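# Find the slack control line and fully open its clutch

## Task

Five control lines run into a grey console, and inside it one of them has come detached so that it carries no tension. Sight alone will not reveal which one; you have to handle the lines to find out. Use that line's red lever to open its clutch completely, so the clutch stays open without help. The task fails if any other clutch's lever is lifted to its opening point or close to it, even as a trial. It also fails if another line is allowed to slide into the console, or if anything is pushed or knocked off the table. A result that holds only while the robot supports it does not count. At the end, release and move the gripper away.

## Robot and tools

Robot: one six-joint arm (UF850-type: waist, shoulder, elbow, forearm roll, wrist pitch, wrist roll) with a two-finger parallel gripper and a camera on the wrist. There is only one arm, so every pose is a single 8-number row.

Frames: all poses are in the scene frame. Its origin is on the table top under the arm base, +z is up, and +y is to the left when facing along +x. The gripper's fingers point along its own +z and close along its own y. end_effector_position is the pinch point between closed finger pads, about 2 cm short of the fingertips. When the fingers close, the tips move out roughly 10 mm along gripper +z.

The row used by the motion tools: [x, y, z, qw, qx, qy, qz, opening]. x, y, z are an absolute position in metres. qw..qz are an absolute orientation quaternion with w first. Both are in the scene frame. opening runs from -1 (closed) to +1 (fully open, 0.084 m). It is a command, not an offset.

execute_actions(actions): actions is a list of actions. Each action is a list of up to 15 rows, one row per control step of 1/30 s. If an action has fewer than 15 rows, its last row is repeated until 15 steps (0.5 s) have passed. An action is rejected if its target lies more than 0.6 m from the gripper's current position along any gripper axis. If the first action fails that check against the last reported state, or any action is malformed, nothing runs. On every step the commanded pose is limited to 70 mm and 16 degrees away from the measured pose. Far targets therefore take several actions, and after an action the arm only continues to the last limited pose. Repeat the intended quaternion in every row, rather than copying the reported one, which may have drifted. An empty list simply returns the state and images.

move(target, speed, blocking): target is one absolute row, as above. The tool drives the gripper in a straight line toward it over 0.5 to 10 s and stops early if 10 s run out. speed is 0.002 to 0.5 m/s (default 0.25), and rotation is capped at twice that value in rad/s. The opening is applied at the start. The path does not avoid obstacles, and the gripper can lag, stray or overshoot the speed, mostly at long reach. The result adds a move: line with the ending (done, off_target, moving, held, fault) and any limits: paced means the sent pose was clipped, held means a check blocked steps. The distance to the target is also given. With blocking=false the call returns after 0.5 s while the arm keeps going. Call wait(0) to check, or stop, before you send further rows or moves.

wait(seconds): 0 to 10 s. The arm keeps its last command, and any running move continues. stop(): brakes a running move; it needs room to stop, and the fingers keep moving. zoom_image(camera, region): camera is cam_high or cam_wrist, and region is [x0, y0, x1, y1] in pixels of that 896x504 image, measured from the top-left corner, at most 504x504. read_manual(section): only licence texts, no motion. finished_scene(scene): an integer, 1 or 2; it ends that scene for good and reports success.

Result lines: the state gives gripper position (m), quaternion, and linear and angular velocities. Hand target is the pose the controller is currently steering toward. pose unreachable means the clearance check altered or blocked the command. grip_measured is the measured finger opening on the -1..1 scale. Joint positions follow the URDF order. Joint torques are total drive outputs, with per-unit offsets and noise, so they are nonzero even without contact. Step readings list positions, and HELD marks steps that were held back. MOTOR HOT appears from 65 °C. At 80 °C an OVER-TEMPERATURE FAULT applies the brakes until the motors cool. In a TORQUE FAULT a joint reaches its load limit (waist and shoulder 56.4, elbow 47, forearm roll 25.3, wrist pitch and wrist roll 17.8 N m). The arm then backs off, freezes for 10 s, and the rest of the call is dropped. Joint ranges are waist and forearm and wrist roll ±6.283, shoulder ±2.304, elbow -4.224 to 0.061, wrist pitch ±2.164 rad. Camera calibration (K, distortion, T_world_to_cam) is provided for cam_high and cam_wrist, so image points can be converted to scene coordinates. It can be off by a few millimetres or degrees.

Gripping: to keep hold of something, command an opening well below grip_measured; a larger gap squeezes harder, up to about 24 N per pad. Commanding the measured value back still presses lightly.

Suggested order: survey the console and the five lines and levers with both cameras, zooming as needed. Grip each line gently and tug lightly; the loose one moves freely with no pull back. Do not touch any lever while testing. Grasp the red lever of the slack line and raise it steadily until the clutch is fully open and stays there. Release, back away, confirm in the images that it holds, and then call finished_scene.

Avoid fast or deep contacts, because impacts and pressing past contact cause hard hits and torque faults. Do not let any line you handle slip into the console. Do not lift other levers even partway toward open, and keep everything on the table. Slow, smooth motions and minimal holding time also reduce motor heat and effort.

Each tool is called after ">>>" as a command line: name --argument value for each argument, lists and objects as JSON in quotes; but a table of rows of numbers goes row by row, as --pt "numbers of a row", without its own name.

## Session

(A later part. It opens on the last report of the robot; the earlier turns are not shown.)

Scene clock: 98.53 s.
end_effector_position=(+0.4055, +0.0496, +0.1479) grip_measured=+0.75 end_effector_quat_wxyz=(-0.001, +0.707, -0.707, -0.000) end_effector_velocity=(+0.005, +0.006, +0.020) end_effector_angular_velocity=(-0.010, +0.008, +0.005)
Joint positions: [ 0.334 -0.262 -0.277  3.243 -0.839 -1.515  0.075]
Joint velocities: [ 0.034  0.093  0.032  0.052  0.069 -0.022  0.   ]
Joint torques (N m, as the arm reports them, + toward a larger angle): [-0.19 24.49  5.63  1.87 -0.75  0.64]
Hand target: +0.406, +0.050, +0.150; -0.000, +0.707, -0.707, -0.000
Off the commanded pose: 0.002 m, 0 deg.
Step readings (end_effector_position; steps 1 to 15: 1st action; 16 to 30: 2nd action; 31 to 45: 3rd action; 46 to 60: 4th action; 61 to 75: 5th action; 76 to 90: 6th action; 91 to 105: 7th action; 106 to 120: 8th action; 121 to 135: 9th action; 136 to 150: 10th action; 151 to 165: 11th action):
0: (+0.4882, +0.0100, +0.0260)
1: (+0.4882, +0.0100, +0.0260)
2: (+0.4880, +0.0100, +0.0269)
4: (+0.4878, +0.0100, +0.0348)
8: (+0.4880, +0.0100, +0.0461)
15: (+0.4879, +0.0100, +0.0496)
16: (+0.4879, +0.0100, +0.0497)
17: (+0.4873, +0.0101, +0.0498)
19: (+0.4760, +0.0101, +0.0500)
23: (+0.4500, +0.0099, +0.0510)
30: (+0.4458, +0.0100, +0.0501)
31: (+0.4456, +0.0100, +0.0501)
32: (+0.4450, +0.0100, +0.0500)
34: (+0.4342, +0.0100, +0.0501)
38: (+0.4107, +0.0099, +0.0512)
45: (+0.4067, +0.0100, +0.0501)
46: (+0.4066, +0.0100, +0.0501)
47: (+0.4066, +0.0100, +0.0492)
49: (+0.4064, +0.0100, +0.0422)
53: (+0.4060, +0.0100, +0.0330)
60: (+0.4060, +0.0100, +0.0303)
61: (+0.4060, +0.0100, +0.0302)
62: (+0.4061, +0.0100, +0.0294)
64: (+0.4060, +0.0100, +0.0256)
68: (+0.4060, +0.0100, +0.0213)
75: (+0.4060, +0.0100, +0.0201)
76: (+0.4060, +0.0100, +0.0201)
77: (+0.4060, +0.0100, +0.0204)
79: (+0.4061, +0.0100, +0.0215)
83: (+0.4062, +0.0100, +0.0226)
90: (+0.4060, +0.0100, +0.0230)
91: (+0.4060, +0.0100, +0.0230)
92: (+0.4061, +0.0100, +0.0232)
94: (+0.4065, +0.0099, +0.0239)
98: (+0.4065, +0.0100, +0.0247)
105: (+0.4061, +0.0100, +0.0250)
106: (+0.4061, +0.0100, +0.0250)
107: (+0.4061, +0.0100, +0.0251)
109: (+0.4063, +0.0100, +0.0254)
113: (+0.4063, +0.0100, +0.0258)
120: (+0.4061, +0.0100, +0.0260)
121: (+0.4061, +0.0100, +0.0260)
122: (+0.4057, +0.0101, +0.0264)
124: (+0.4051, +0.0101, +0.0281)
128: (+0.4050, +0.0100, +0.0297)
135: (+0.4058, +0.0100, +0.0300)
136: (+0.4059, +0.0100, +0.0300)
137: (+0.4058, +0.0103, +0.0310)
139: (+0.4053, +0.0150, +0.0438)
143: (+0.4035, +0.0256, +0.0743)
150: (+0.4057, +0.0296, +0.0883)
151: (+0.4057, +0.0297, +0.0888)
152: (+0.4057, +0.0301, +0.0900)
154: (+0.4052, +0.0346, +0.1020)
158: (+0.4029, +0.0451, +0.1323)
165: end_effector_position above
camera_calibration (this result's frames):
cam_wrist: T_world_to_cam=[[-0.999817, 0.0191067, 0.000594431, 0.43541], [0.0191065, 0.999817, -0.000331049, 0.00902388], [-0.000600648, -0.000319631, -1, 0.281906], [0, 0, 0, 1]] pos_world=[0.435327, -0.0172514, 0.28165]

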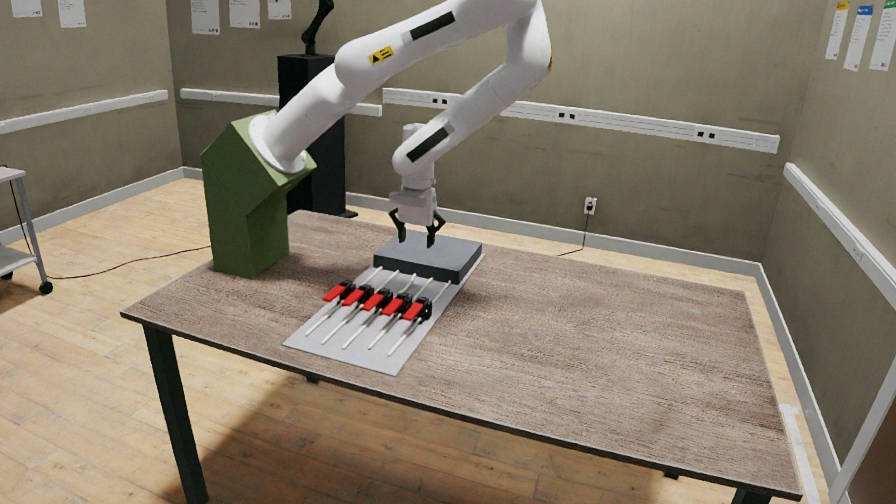

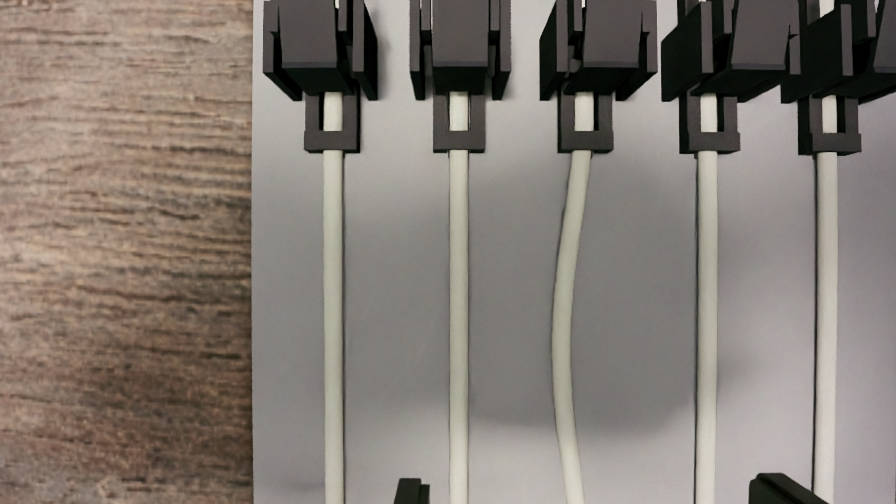

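>>> move --target '[0.377,-0.185,0.13,0,0.707,-0.707,0,-0.15]'

>>> move --target '[0.377,-0.185,0.068,0,0.707,-0.707,0,-0.15]' --speed 0.05

>>> move --target '[0.377,-0.185,0.068,0,0.707,-0.707,0,-0.6]'

>>> move --target '[0.377,-0.177,0.108,0,0.707,-0.707,0,-0.6]' --speed 0.04

>>> zoom_image --camera "cam_high" --region '[290,200,490,340]'

Scene clock: 109.00 s.
end_effector_position=(+0.3769, -0.1841, +0.1303) grip_measured=-0.16 end_effector_quat_wxyz=(-0.000, +0.707, -0.707, +0.000) end_effector_velocity=(-0.000, -0.002, -0.001) end_effector_angular_velocity=(+0.005, -0.001, -0.001)
Joint positions: [-0.471 -0.498 -0.454  2.463 -0.887 -1.551  0.037]
Joint velocities: [-0.007 -0.005 -0.006 -0.014  0.001  0.006  0.   ]
Joint torques (N m, as the arm reports them, + toward a larger angle): [-12.37  26.05   4.57   1.23  -0.65   0.34]
Hand target: +0.377, -0.184, +0.130; -0.000, +0.707, -0.707, -0.000
Off the commanded pose: 0.001 m, 0 deg.
move: done
camera_calibration (this result's frames):
cam_wrist: T_world_to_cam=[[-0.99982, 0.0189195, 0.001576, 0.41111], [0.0189168, 0.99982, -0.00175684, 0.243416], [-0.00160896, -0.00172671, -0.999997, 0.264413], [0, 0, 0, 1]] pos_world=[0.406856, -0.250694, 0.264192]

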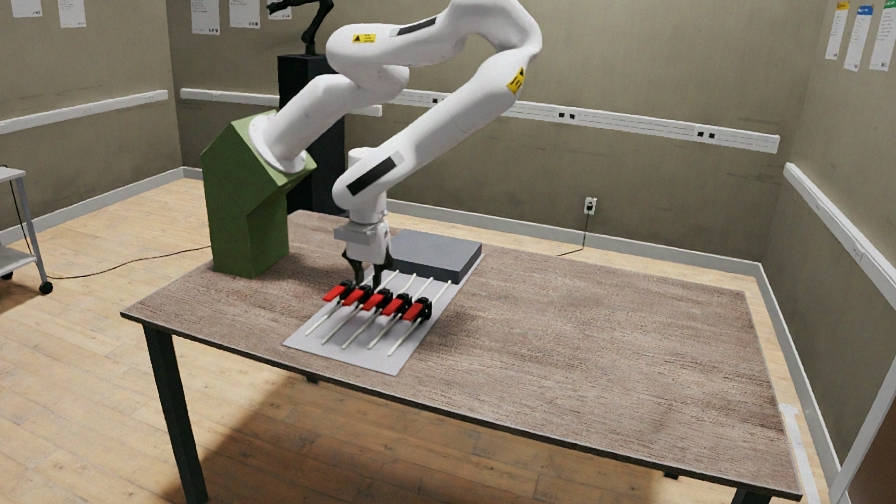

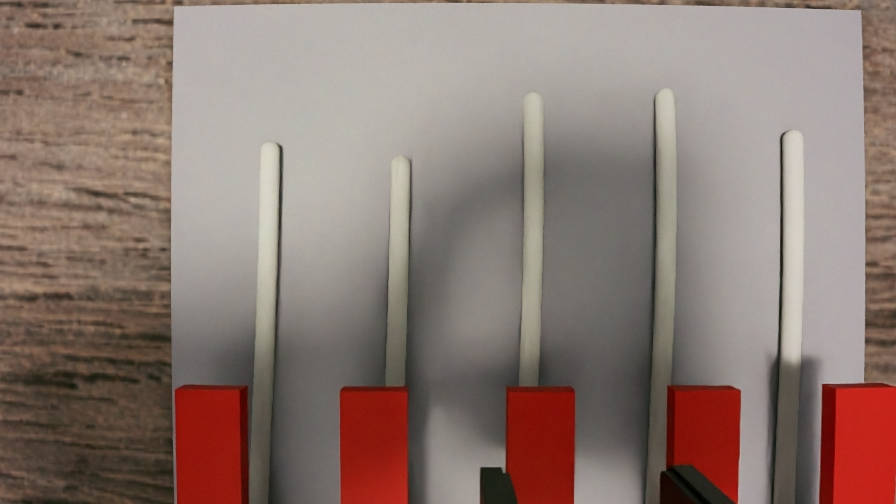

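Scene clock: 110.67 s.
end_effector_position=(+0.3770, -0.1852, +0.0682) grip_measured=-0.16 end_effector_quat_wxyz=(+0.000, +0.707, -0.707, +0.000) end_effector_velocity=(-0.000, -0.000, -0.002) end_effector_angular_velocity=(-0.000, -0.001, -0.000)
Joint positions: [-0.388 -0.666 -0.583  2.561 -0.922 -1.576  0.037]
Joint velocities: [ 0.001 -0.005 -0.004  0.001 -0.001 -0.    -0.   ]
Joint torques (N m, as the arm reports them, + toward a larger angle): [-11.88  28.16   5.57   1.34  -0.77   0.57]
Hand target: +0.377, -0.185, +0.068; +0.000, +0.707, -0.707, +0.000
Off the commanded pose: 0.000 m, 0 deg.
move: done
camera_calibration (this result's frames):
cam_wrist: T_world_to_cam=[[-0.999828, 0.0184567, 0.00173358, 0.411277], [0.0184533, 0.999828, -0.00195551, 0.244595], [-0.00176937, -0.00192318, -0.999997, 0.202321], [0, 0, 0, 1]] pos_world=[0.407051, -0.251755, 0.202085]

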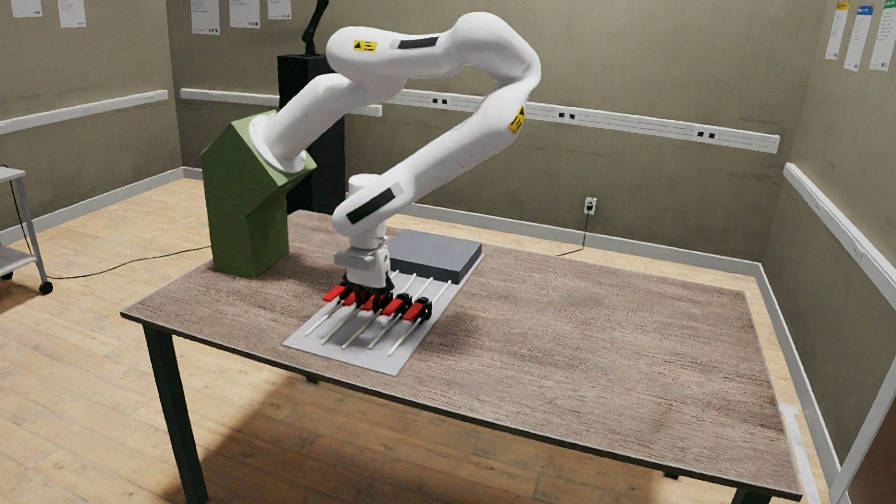

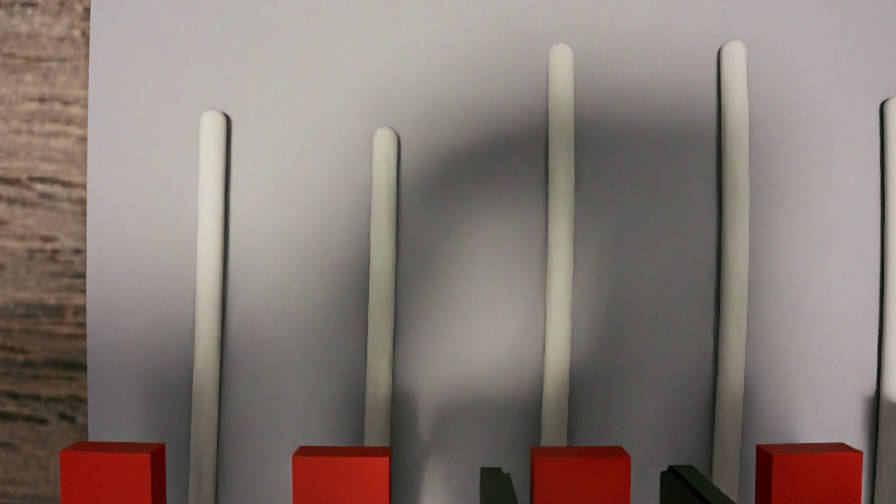

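Scene clock: 111.37 s.
end_effector_position=(+0.3785, -0.1853, +0.0680) grip_measured=-0.51 end_effector_quat_wxyz=(-0.002, +0.707, -0.707, +0.002) end_effector_velocity=(-0.000, +0.001, +0.000) end_effector_angular_velocity=(+0.001, -0.003, -0.001)
Joint positions: [-0.387 -0.667 -0.583  2.561 -0.927 -1.576  0.022]
Joint velocities: [ 0.    -0.001  0.002  0.    -0.005  0.    -0.   ]
Joint torques (N m, as the arm reports them, + toward a larger angle): [-12.06  17.62  10.38   2.14   3.42   0.37]
Hand target: +0.377, -0.185, +0.068; -0.000, +0.707, -0.707, +0.000
Off the commanded pose: 0.002 m, 0 deg.
move: done
camera_calibration (this result's frames):
cam_wrist: T_world_to_cam=[[-0.999827, 0.0183034, -0.00342522, 0.413079], [0.0183106, 0.99983, -0.00210063, 0.244712], [0.00338619, -0.00216298, -0.999992, 0.20009], [0, 0, 0, 1]] pos_world=[0.407849, -0.251799, 0.202017]

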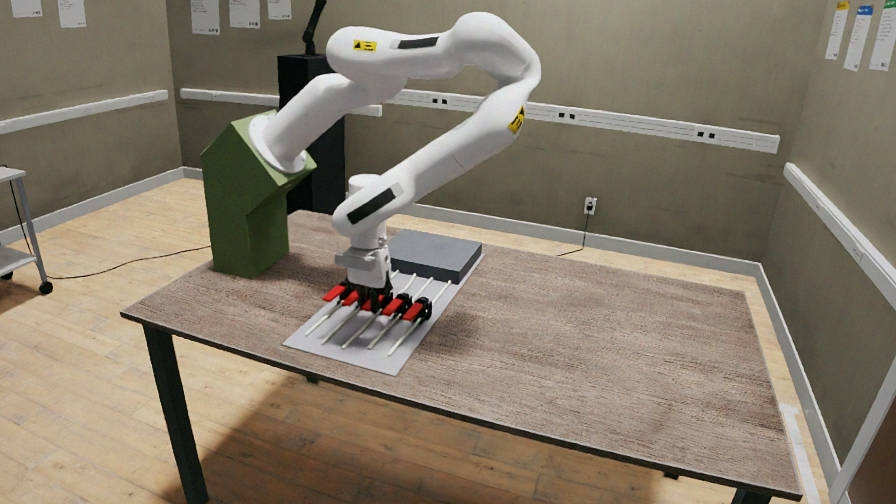

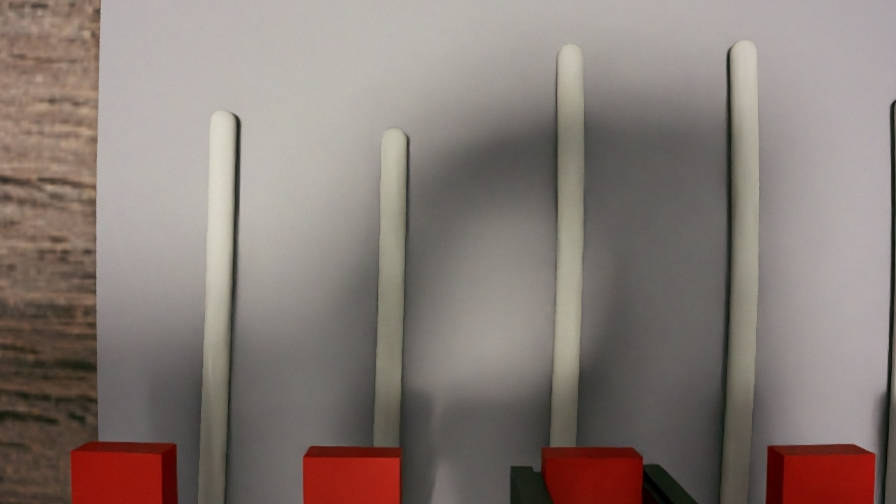

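Scene clock: 112.77 s.
end_effector_position=(+0.3784, -0.1763, +0.1077) grip_measured=-0.51 end_effector_quat_wxyz=(-0.003, +0.707, -0.707, +0.001) end_effector_velocity=(+0.001, +0.000, +0.002) end_effector_angular_velocity=(+0.001, -0.001, +0.000)
Joint positions: [-0.419 -0.556 -0.488  2.523 -0.914 -1.567  0.022]
Joint velocities: [-0.001  0.006  0.003 -0.002  0.001  0.002 -0.   ]
Joint torques (N m, as the arm reports them, + toward a larger angle): [-24.38  23.32   9.95   6.9    3.59   0.39]
Hand target: +0.377, -0.177, +0.108; -0.000, +0.707, -0.707, +0.000
Off the commanded pose: 0.002 m, 0 deg.
move: done
camera_calibration (this result's frames):
cam_wrist: T_world_to_cam=[[-0.999839, 0.0174737, -0.0039633, 0.412886], [0.0174746, 0.999847, -0.000204206, 0.235995], [0.00395913, -0.00027343, -0.999992, 0.239899], [0, 0, 0, 1]] pos_world=[0.407746, -0.243108, 0.241581]

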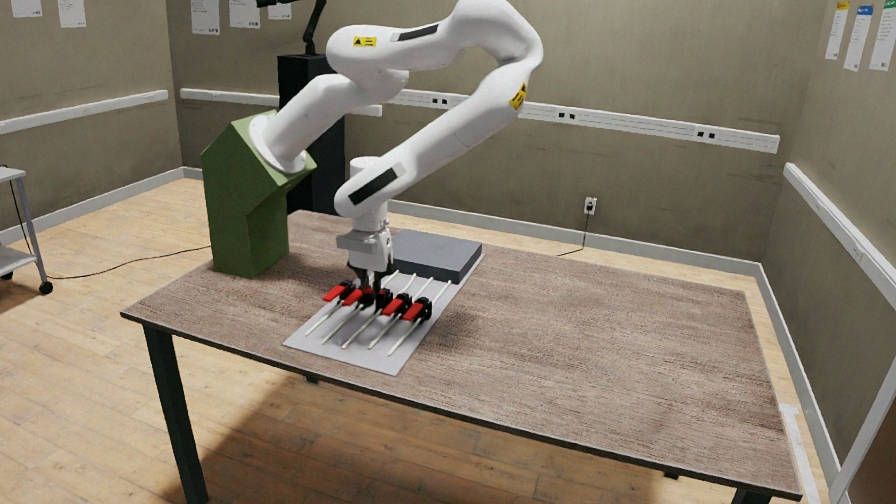

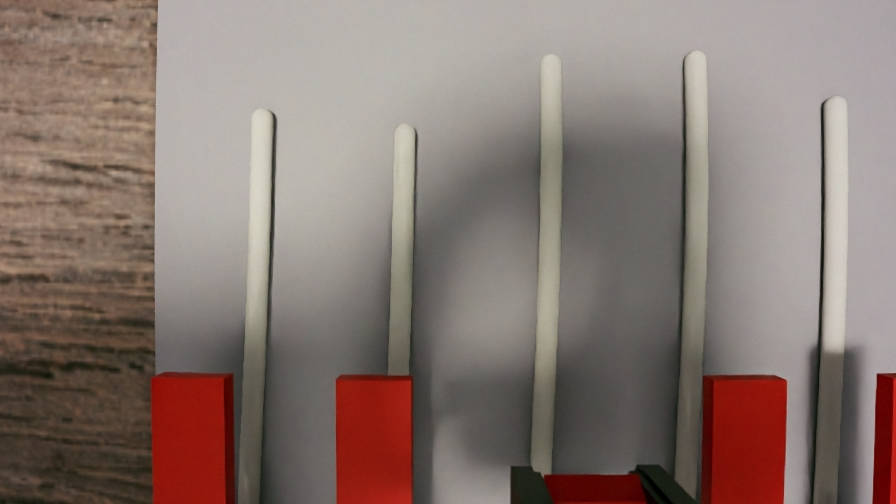

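Region (290, 200, 490, 340) of cam_high's 896x504 image, scaled by 2.520, with more detail than that image has; it fills the top 353 rows of this view, and the rest is white.

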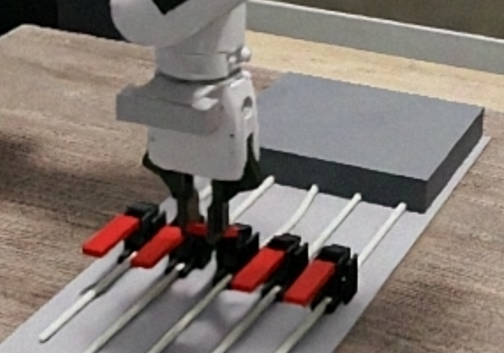

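>>> move --target '[0.38,-0.14,0.13,0,0.707,-0.707,0,-0.58]' --speed 0.04

>>> move --target '[0.38,-0.1,0.142,0,0.707,-0.707,0,-0.58]' --speed 0.04

>>> zoom_image --camera "cam_high" --region '[290,200,490,340]'

Scene clock: 118.63 s.
end_effector_position=(+0.3793, -0.1395, +0.1298) grip_measured=-0.51 end_effector_quat_wxyz=(+0.000, +0.707, -0.707, -0.001) end_effector_velocity=(-0.000, +0.001, +0.001) end_effector_angular_velocity=(-0.001, +0.002, -0.001)
Joint positions: [-0.348 -0.461 -0.393  2.591 -0.909 -1.561  0.022]
Joint velocities: [ 0.003  0.005  0.005  0.004  0.002  0.    -0.   ]
Joint torques (N m, as the arm reports them, + toward a larger angle): [-8.46 25.29  8.13  0.61  0.2   0.47]
Hand target: +0.380, -0.140, +0.130; +0.000, +0.707, -0.707, +0.000
Off the commanded pose: 0.001 m, 0 deg.
move: done
camera_calibration (this result's frames):
cam_wrist: T_world_to_cam=[[-0.999832, 0.0180111, 0.00347022, 0.412358], [0.0180097, 0.999838, -0.000448717, 0.199005], [-0.00347773, -0.000386144, -0.999994, 0.264819], [0, 0, 0, 1]] pos_world=[0.409625, -0.206298, 0.263475]

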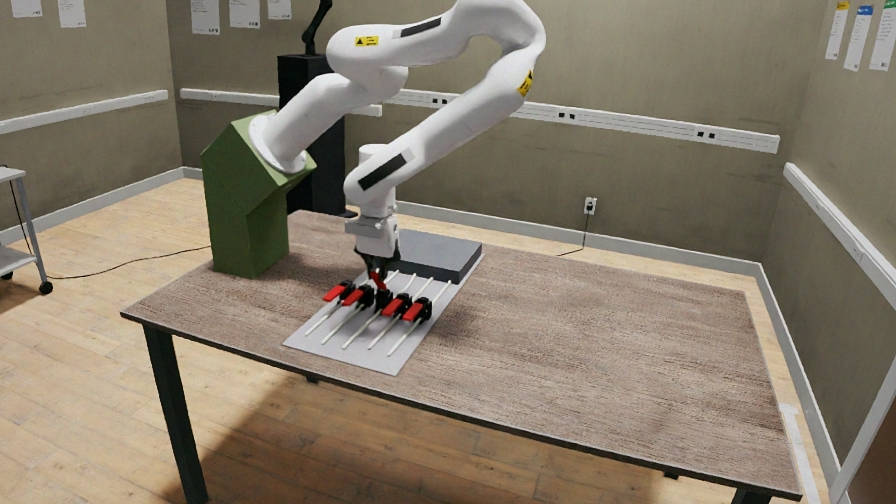

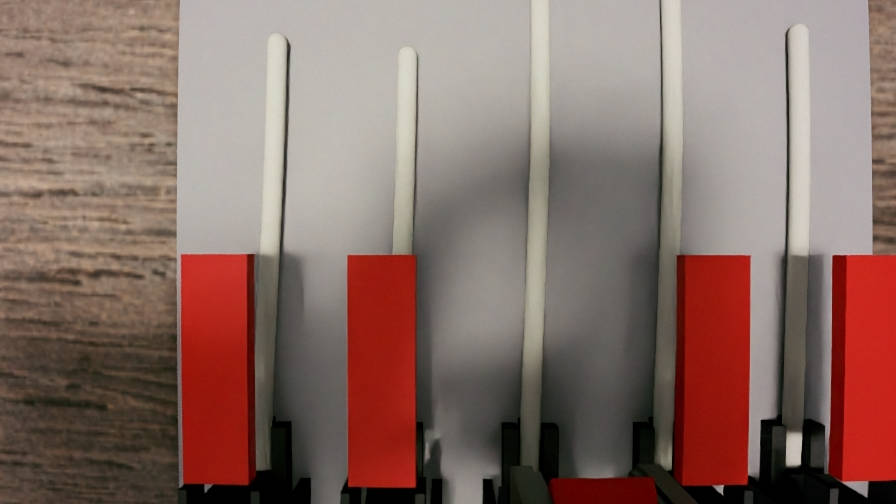

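Scene clock: 120.03 s.
end_effector_position=(+0.3796, -0.1002, +0.1419) grip_measured=-0.51 end_effector_quat_wxyz=(+0.000, +0.707, -0.707, -0.000) end_effector_velocity=(-0.001, +0.002, +0.000) end_effector_angular_velocity=(+0.000, +0.002, +0.000)
Joint positions: [-0.239 -0.396 -0.32   2.698 -0.919 -1.557  0.022]
Joint velocities: [0.007 0.003 0.003 0.006 0.001 0.    0.   ]
Joint torques (N m, as the arm reports them, + toward a larger angle): [-8.68 32.28  9.73  0.8  -1.83  0.4 ]
Hand target: +0.380, -0.100, +0.142; +0.000, +0.707, -0.707, +0.000
Off the commanded pose: 0.000 m, 0 deg.
move: done
camera_calibration (this result's frames):
cam_wrist: T_world_to_cam=[[-0.999824, 0.0185659, 0.00281957, 0.41207], [0.018561, 0.999826, -0.00173685, 0.159661], [-0.00285132, -0.00168421, -0.999995, 0.276596], [0, 0, 0, 1]] pos_world=[0.409822, -0.166818, 0.27571]

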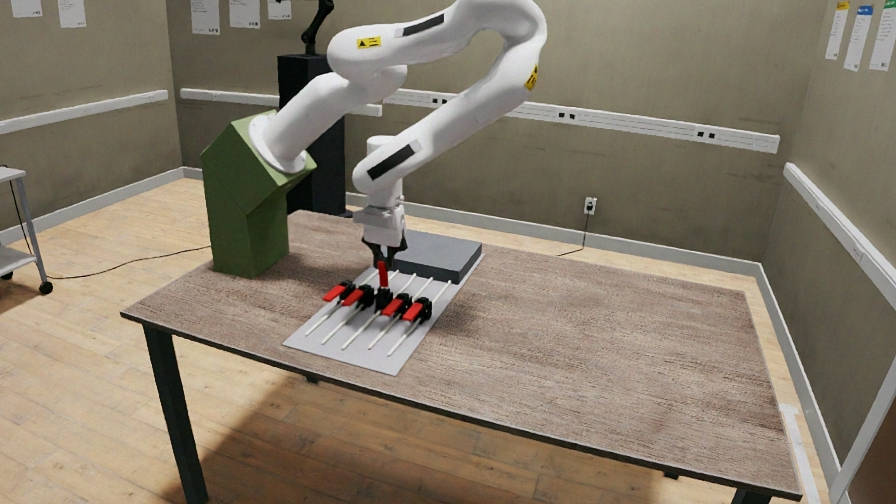

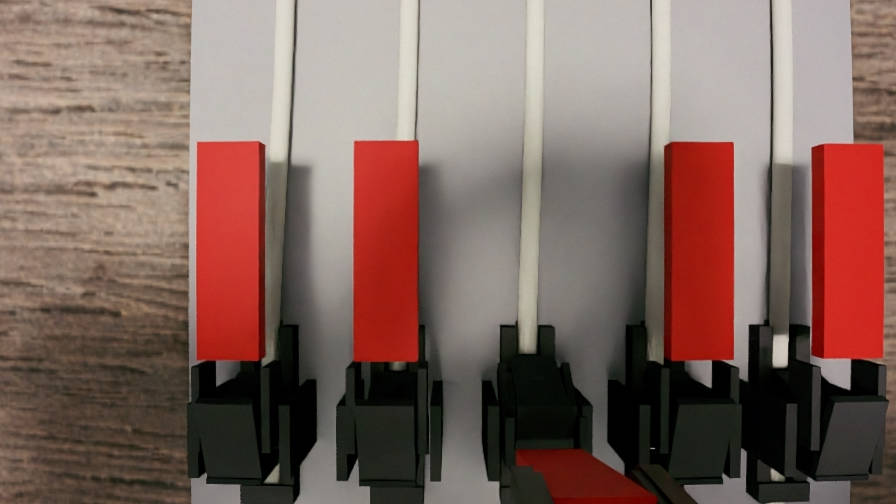

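Region (290, 200, 490, 340) of cam_high's 896x504 image, scaled by 2.520, with more detail than that image has; it fills the top 353 rows of this view, and the rest is white.

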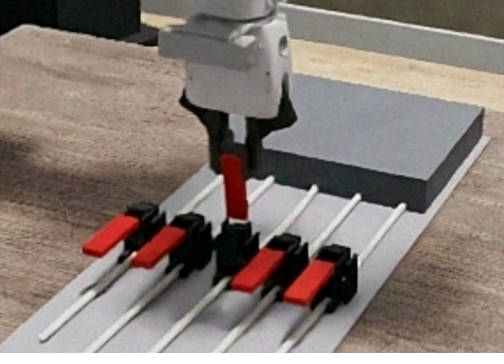

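Vertical; hinge nearer y≈−0.10. Continue.

>>> move --target '[0.38,-0.07,0.134,0,0.707,-0.707,0,-0.58]' --speed 0.03

>>> move --target '[0.38,-0.045,0.118,0,0.707,-0.707,0,-0.58]' --speed 0.03

>>> zoom_image --camera "cam_high" --region '[290,200,490,340]'

Scene clock: 125.93 s.
end_effector_position=(+0.3800, -0.0704, +0.1339) grip_measured=-0.51 end_effector_quat_wxyz=(+0.000, +0.707, -0.707, -0.000) end_effector_velocity=(-0.000, +0.002, +0.000) end_effector_angular_velocity=(-0.001, -0.002, -0.001)
Joint positions: [-0.125 -0.406 -0.31   2.811 -0.943 -1.556  0.022]
Joint velocities: [ 0.006 -0.     0.003  0.008 -0.005 -0.    -0.   ]
Joint torques (N m, as the arm reports them, + toward a larger angle): [-0.63 27.45  4.24 -0.27 -1.81  0.61]
Hand target: +0.380, -0.070, +0.134; +0.000, +0.707, -0.707, +0.000
Off the commanded pose: 0.000 m, 0 deg.
move: done
camera_calibration (this result's frames):
cam_wrist: T_world_to_cam=[[-0.999825, 0.018541, 0.0022811, 0.411933], [0.0185364, 0.999826, -0.00204727, 0.129907], [-0.00231866, -0.00200463, -0.999995, 0.268437], [0, 0, 0, 1]] pos_world=[0.410075, -0.136984, 0.267763]

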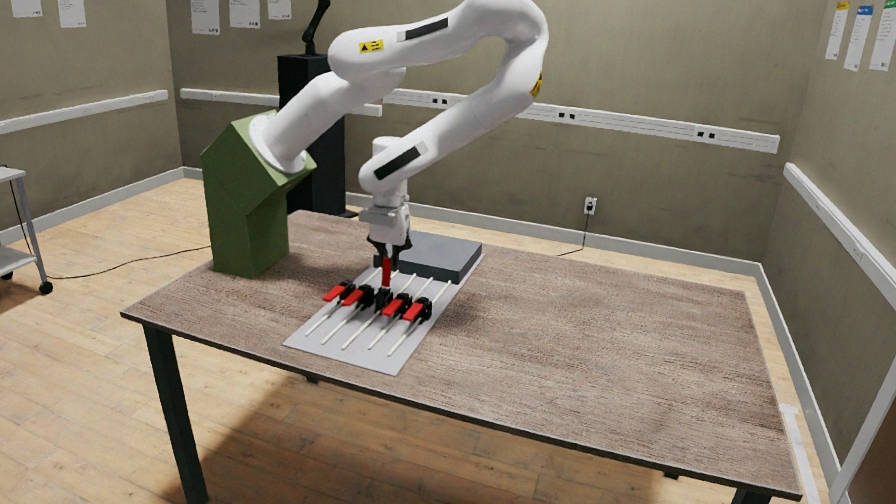

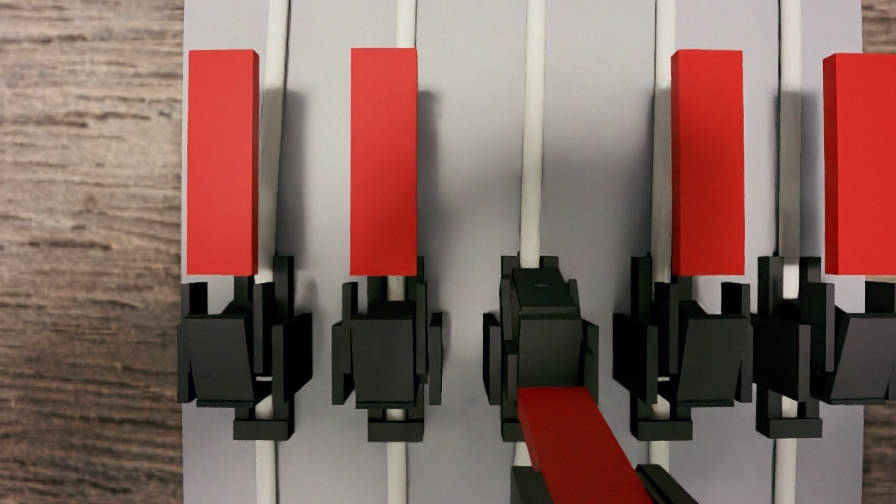

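Scene clock: 127.27 s.
end_effector_position=(+0.3800, -0.0455, +0.1180) grip_measured=-0.51 end_effector_quat_wxyz=(+0.000, +0.707, -0.707, +0.000) end_effector_velocity=(-0.001, +0.002, -0.001) end_effector_angular_velocity=(+0.001, +0.001, +0.001)
Joint positions: [-0.021 -0.449 -0.329  2.912 -0.968 -1.551  0.022]
Joint velocities: [ 0.008 -0.002  0.     0.006 -0.002  0.    -0.   ]
Joint torques (N m, as the arm reports them, + toward a larger angle): [-2.17 27.56  5.59  0.29 -1.85  0.56]
Hand target: +0.380, -0.045, +0.118; +0.000, +0.707, -0.707, +0.000
Off the commanded pose: 0.001 m, 0 deg.
move: done
camera_calibration (this result's frames):
cam_wrist: T_world_to_cam=[[-0.99982, 0.0188374, 0.00220968, 0.411574], [0.018832, 0.99982, -0.00243073, 0.104932], [-0.00225507, -0.00238868, -0.999995, 0.252492], [0, 0, 0, 1]] pos_world=[0.410094, -0.112063, 0.251836]

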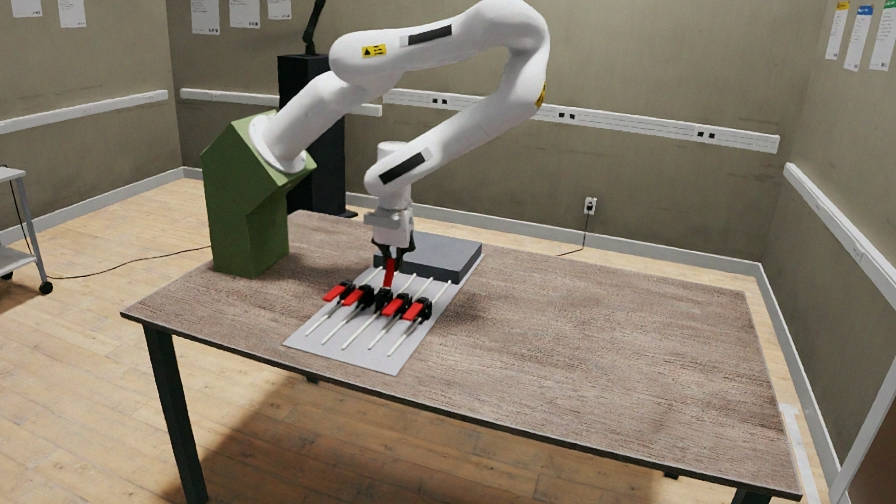

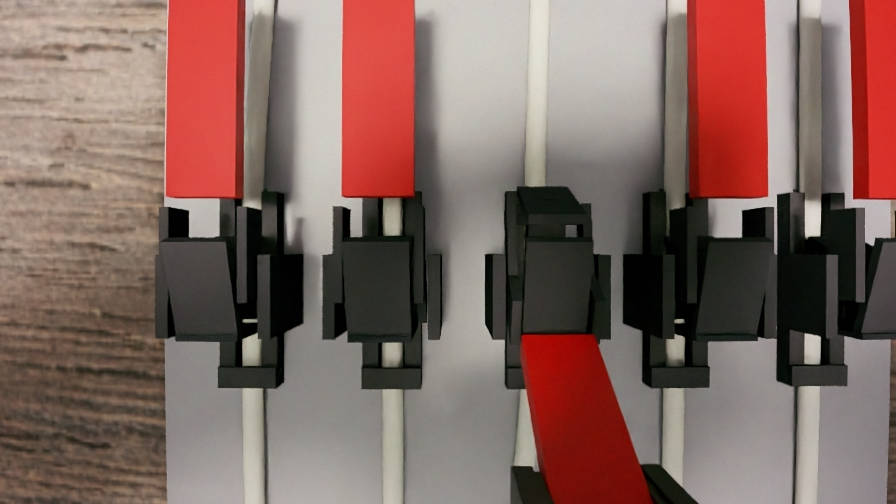

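Region (290, 200, 490, 340) of cam_high's 896x504 image, scaled by 2.520, with more detail than that image has; it fills the top 353 rows of this view, and the rest is white.

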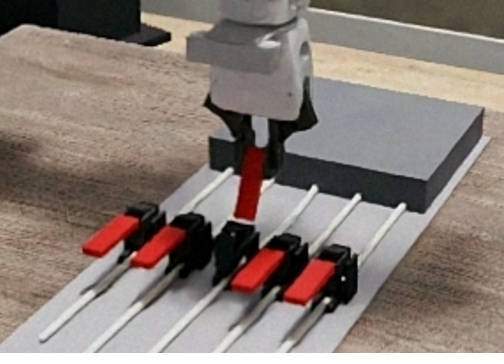

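Still free.

>>> move --target '[0.38,-0.025,0.095,0,0.707,-0.707,0,-0.58]' --speed 0.03

>>> move --target '[0.38,-0.025,0.095,0,0.707,-0.707,0,-0.15]'

>>> zoom_image --camera "cam_high" --region '[290,200,490,340]'

Scene clock: 133.23 s.
end_effector_position=(+0.3801, -0.0256, +0.0950) grip_measured=-0.51 end_effector_quat_wxyz=(+0.000, +0.707, -0.707, +0.000) end_effector_velocity=(-0.001, +0.002, -0.001) end_effector_angular_velocity=(+0.000, +0.001, -0.000)
Joint positions: [ 0.064 -0.516 -0.374  2.992 -0.992 -1.543  0.022]
Joint velocities: [ 0.005 -0.004  0.     0.004 -0.004  0.    -0.   ]
Joint torques (N m, as the arm reports them, + toward a larger angle): [-2.1  29.49  4.1   0.76 -1.68  0.38]
Hand target: +0.380, -0.025, +0.095; +0.000, +0.707, -0.707, +0.000
Off the commanded pose: 0.001 m, 0 deg.
move: done
camera_calibration (this result's frames):
cam_wrist: T_world_to_cam=[[-0.999815, 0.0191245, 0.00202258, 0.411311], [0.0191189, 0.999813, -0.00275721, 0.0848827], [-0.00207494, -0.00271803, -0.999994, 0.229525], [0, 0, 0, 1]] pos_world=[0.410089, -0.0921091, 0.228925]

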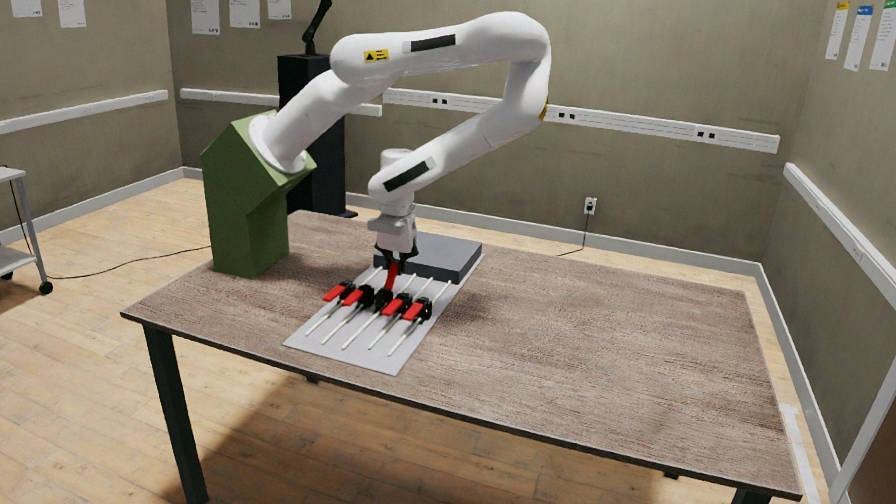

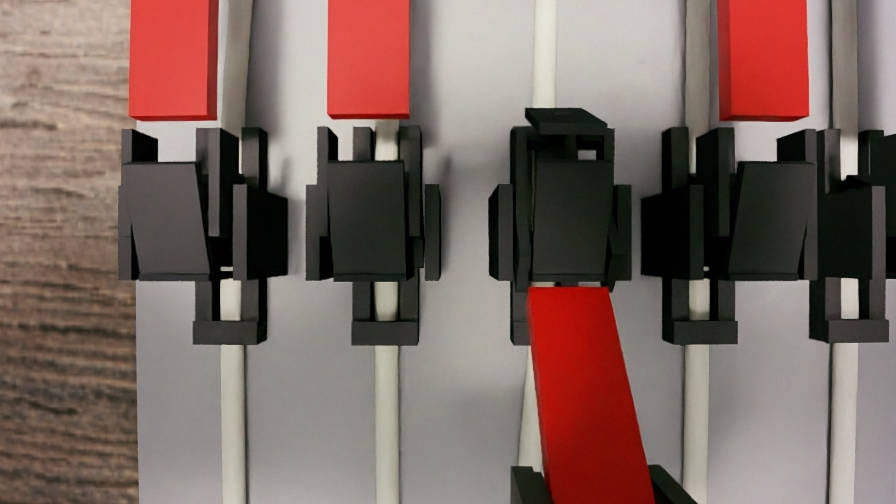

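Scene clock: 133.93 s.
end_effector_position=(+0.3800, -0.0250, +0.0950) grip_measured=-0.16 end_effector_quat_wxyz=(-0.000, +0.707, -0.707, +0.000) end_effector_velocity=(-0.000, +0.000, +0.000) end_effector_angular_velocity=(-0.000, -0.001, -0.000)
Joint positions: [ 0.066 -0.516 -0.374  2.992 -0.993 -1.542  0.037]
Joint velocities: [ 0.001 -0.001  0.001  0.002 -0.002  0.     0.   ]
Joint torques (N m, as the arm reports them, + toward a larger angle): [-1.66 25.76  8.63  0.82 -0.55  0.65]
Hand target: +0.380, -0.025, +0.095; +0.000, +0.707, -0.707, -0.000
Off the commanded pose: 0.000 m, 0 deg.
move: done
camera_calibration (this result's frames):
cam_wrist: T_world_to_cam=[[-0.999826, 0.0185785, 0.00158102, 0.411313], [0.0185757, 0.999826, -0.00179258, 0.0843913], [-0.00161405, -0.0017629, -0.999997, 0.229345], [0, 0, 0, 1]] pos_world=[0.410044, -0.0916139, 0.228846]

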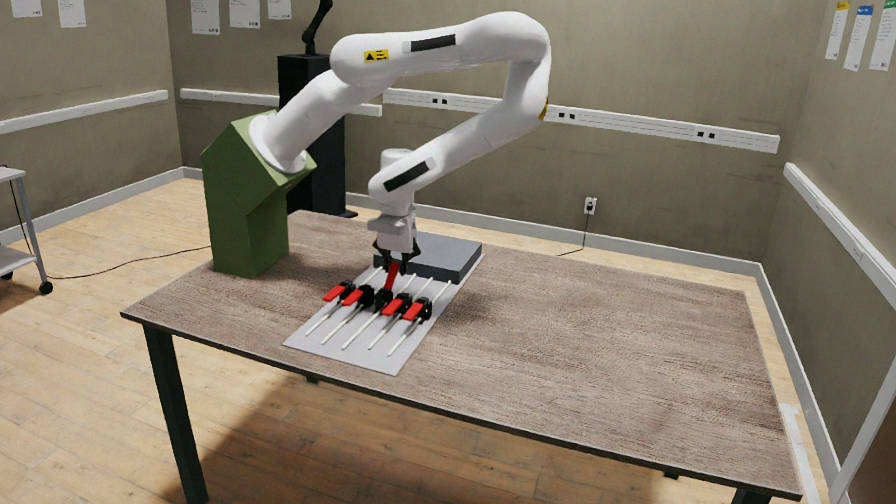

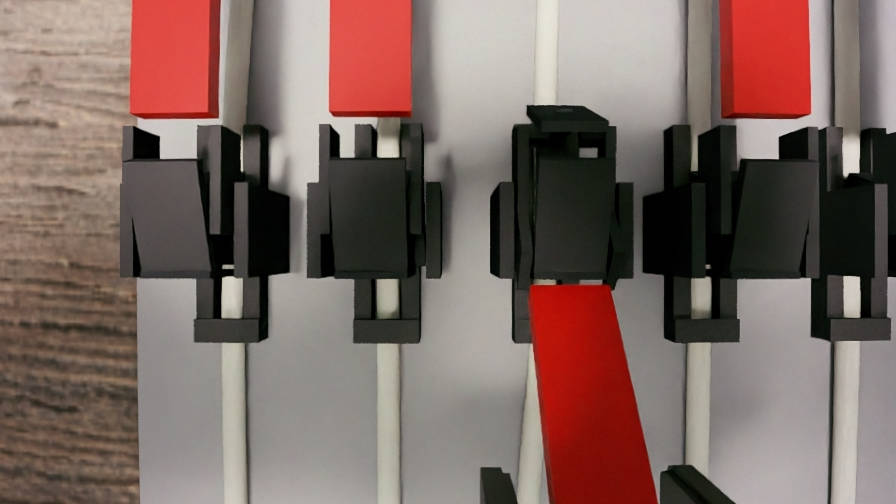

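Region (290, 200, 490, 340) of cam_high's 896x504 image, scaled by 2.520, with more detail than that image has; it fills the top 353 rows of this view, and the rest is white.

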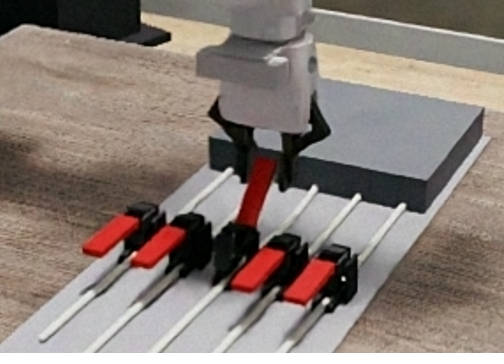

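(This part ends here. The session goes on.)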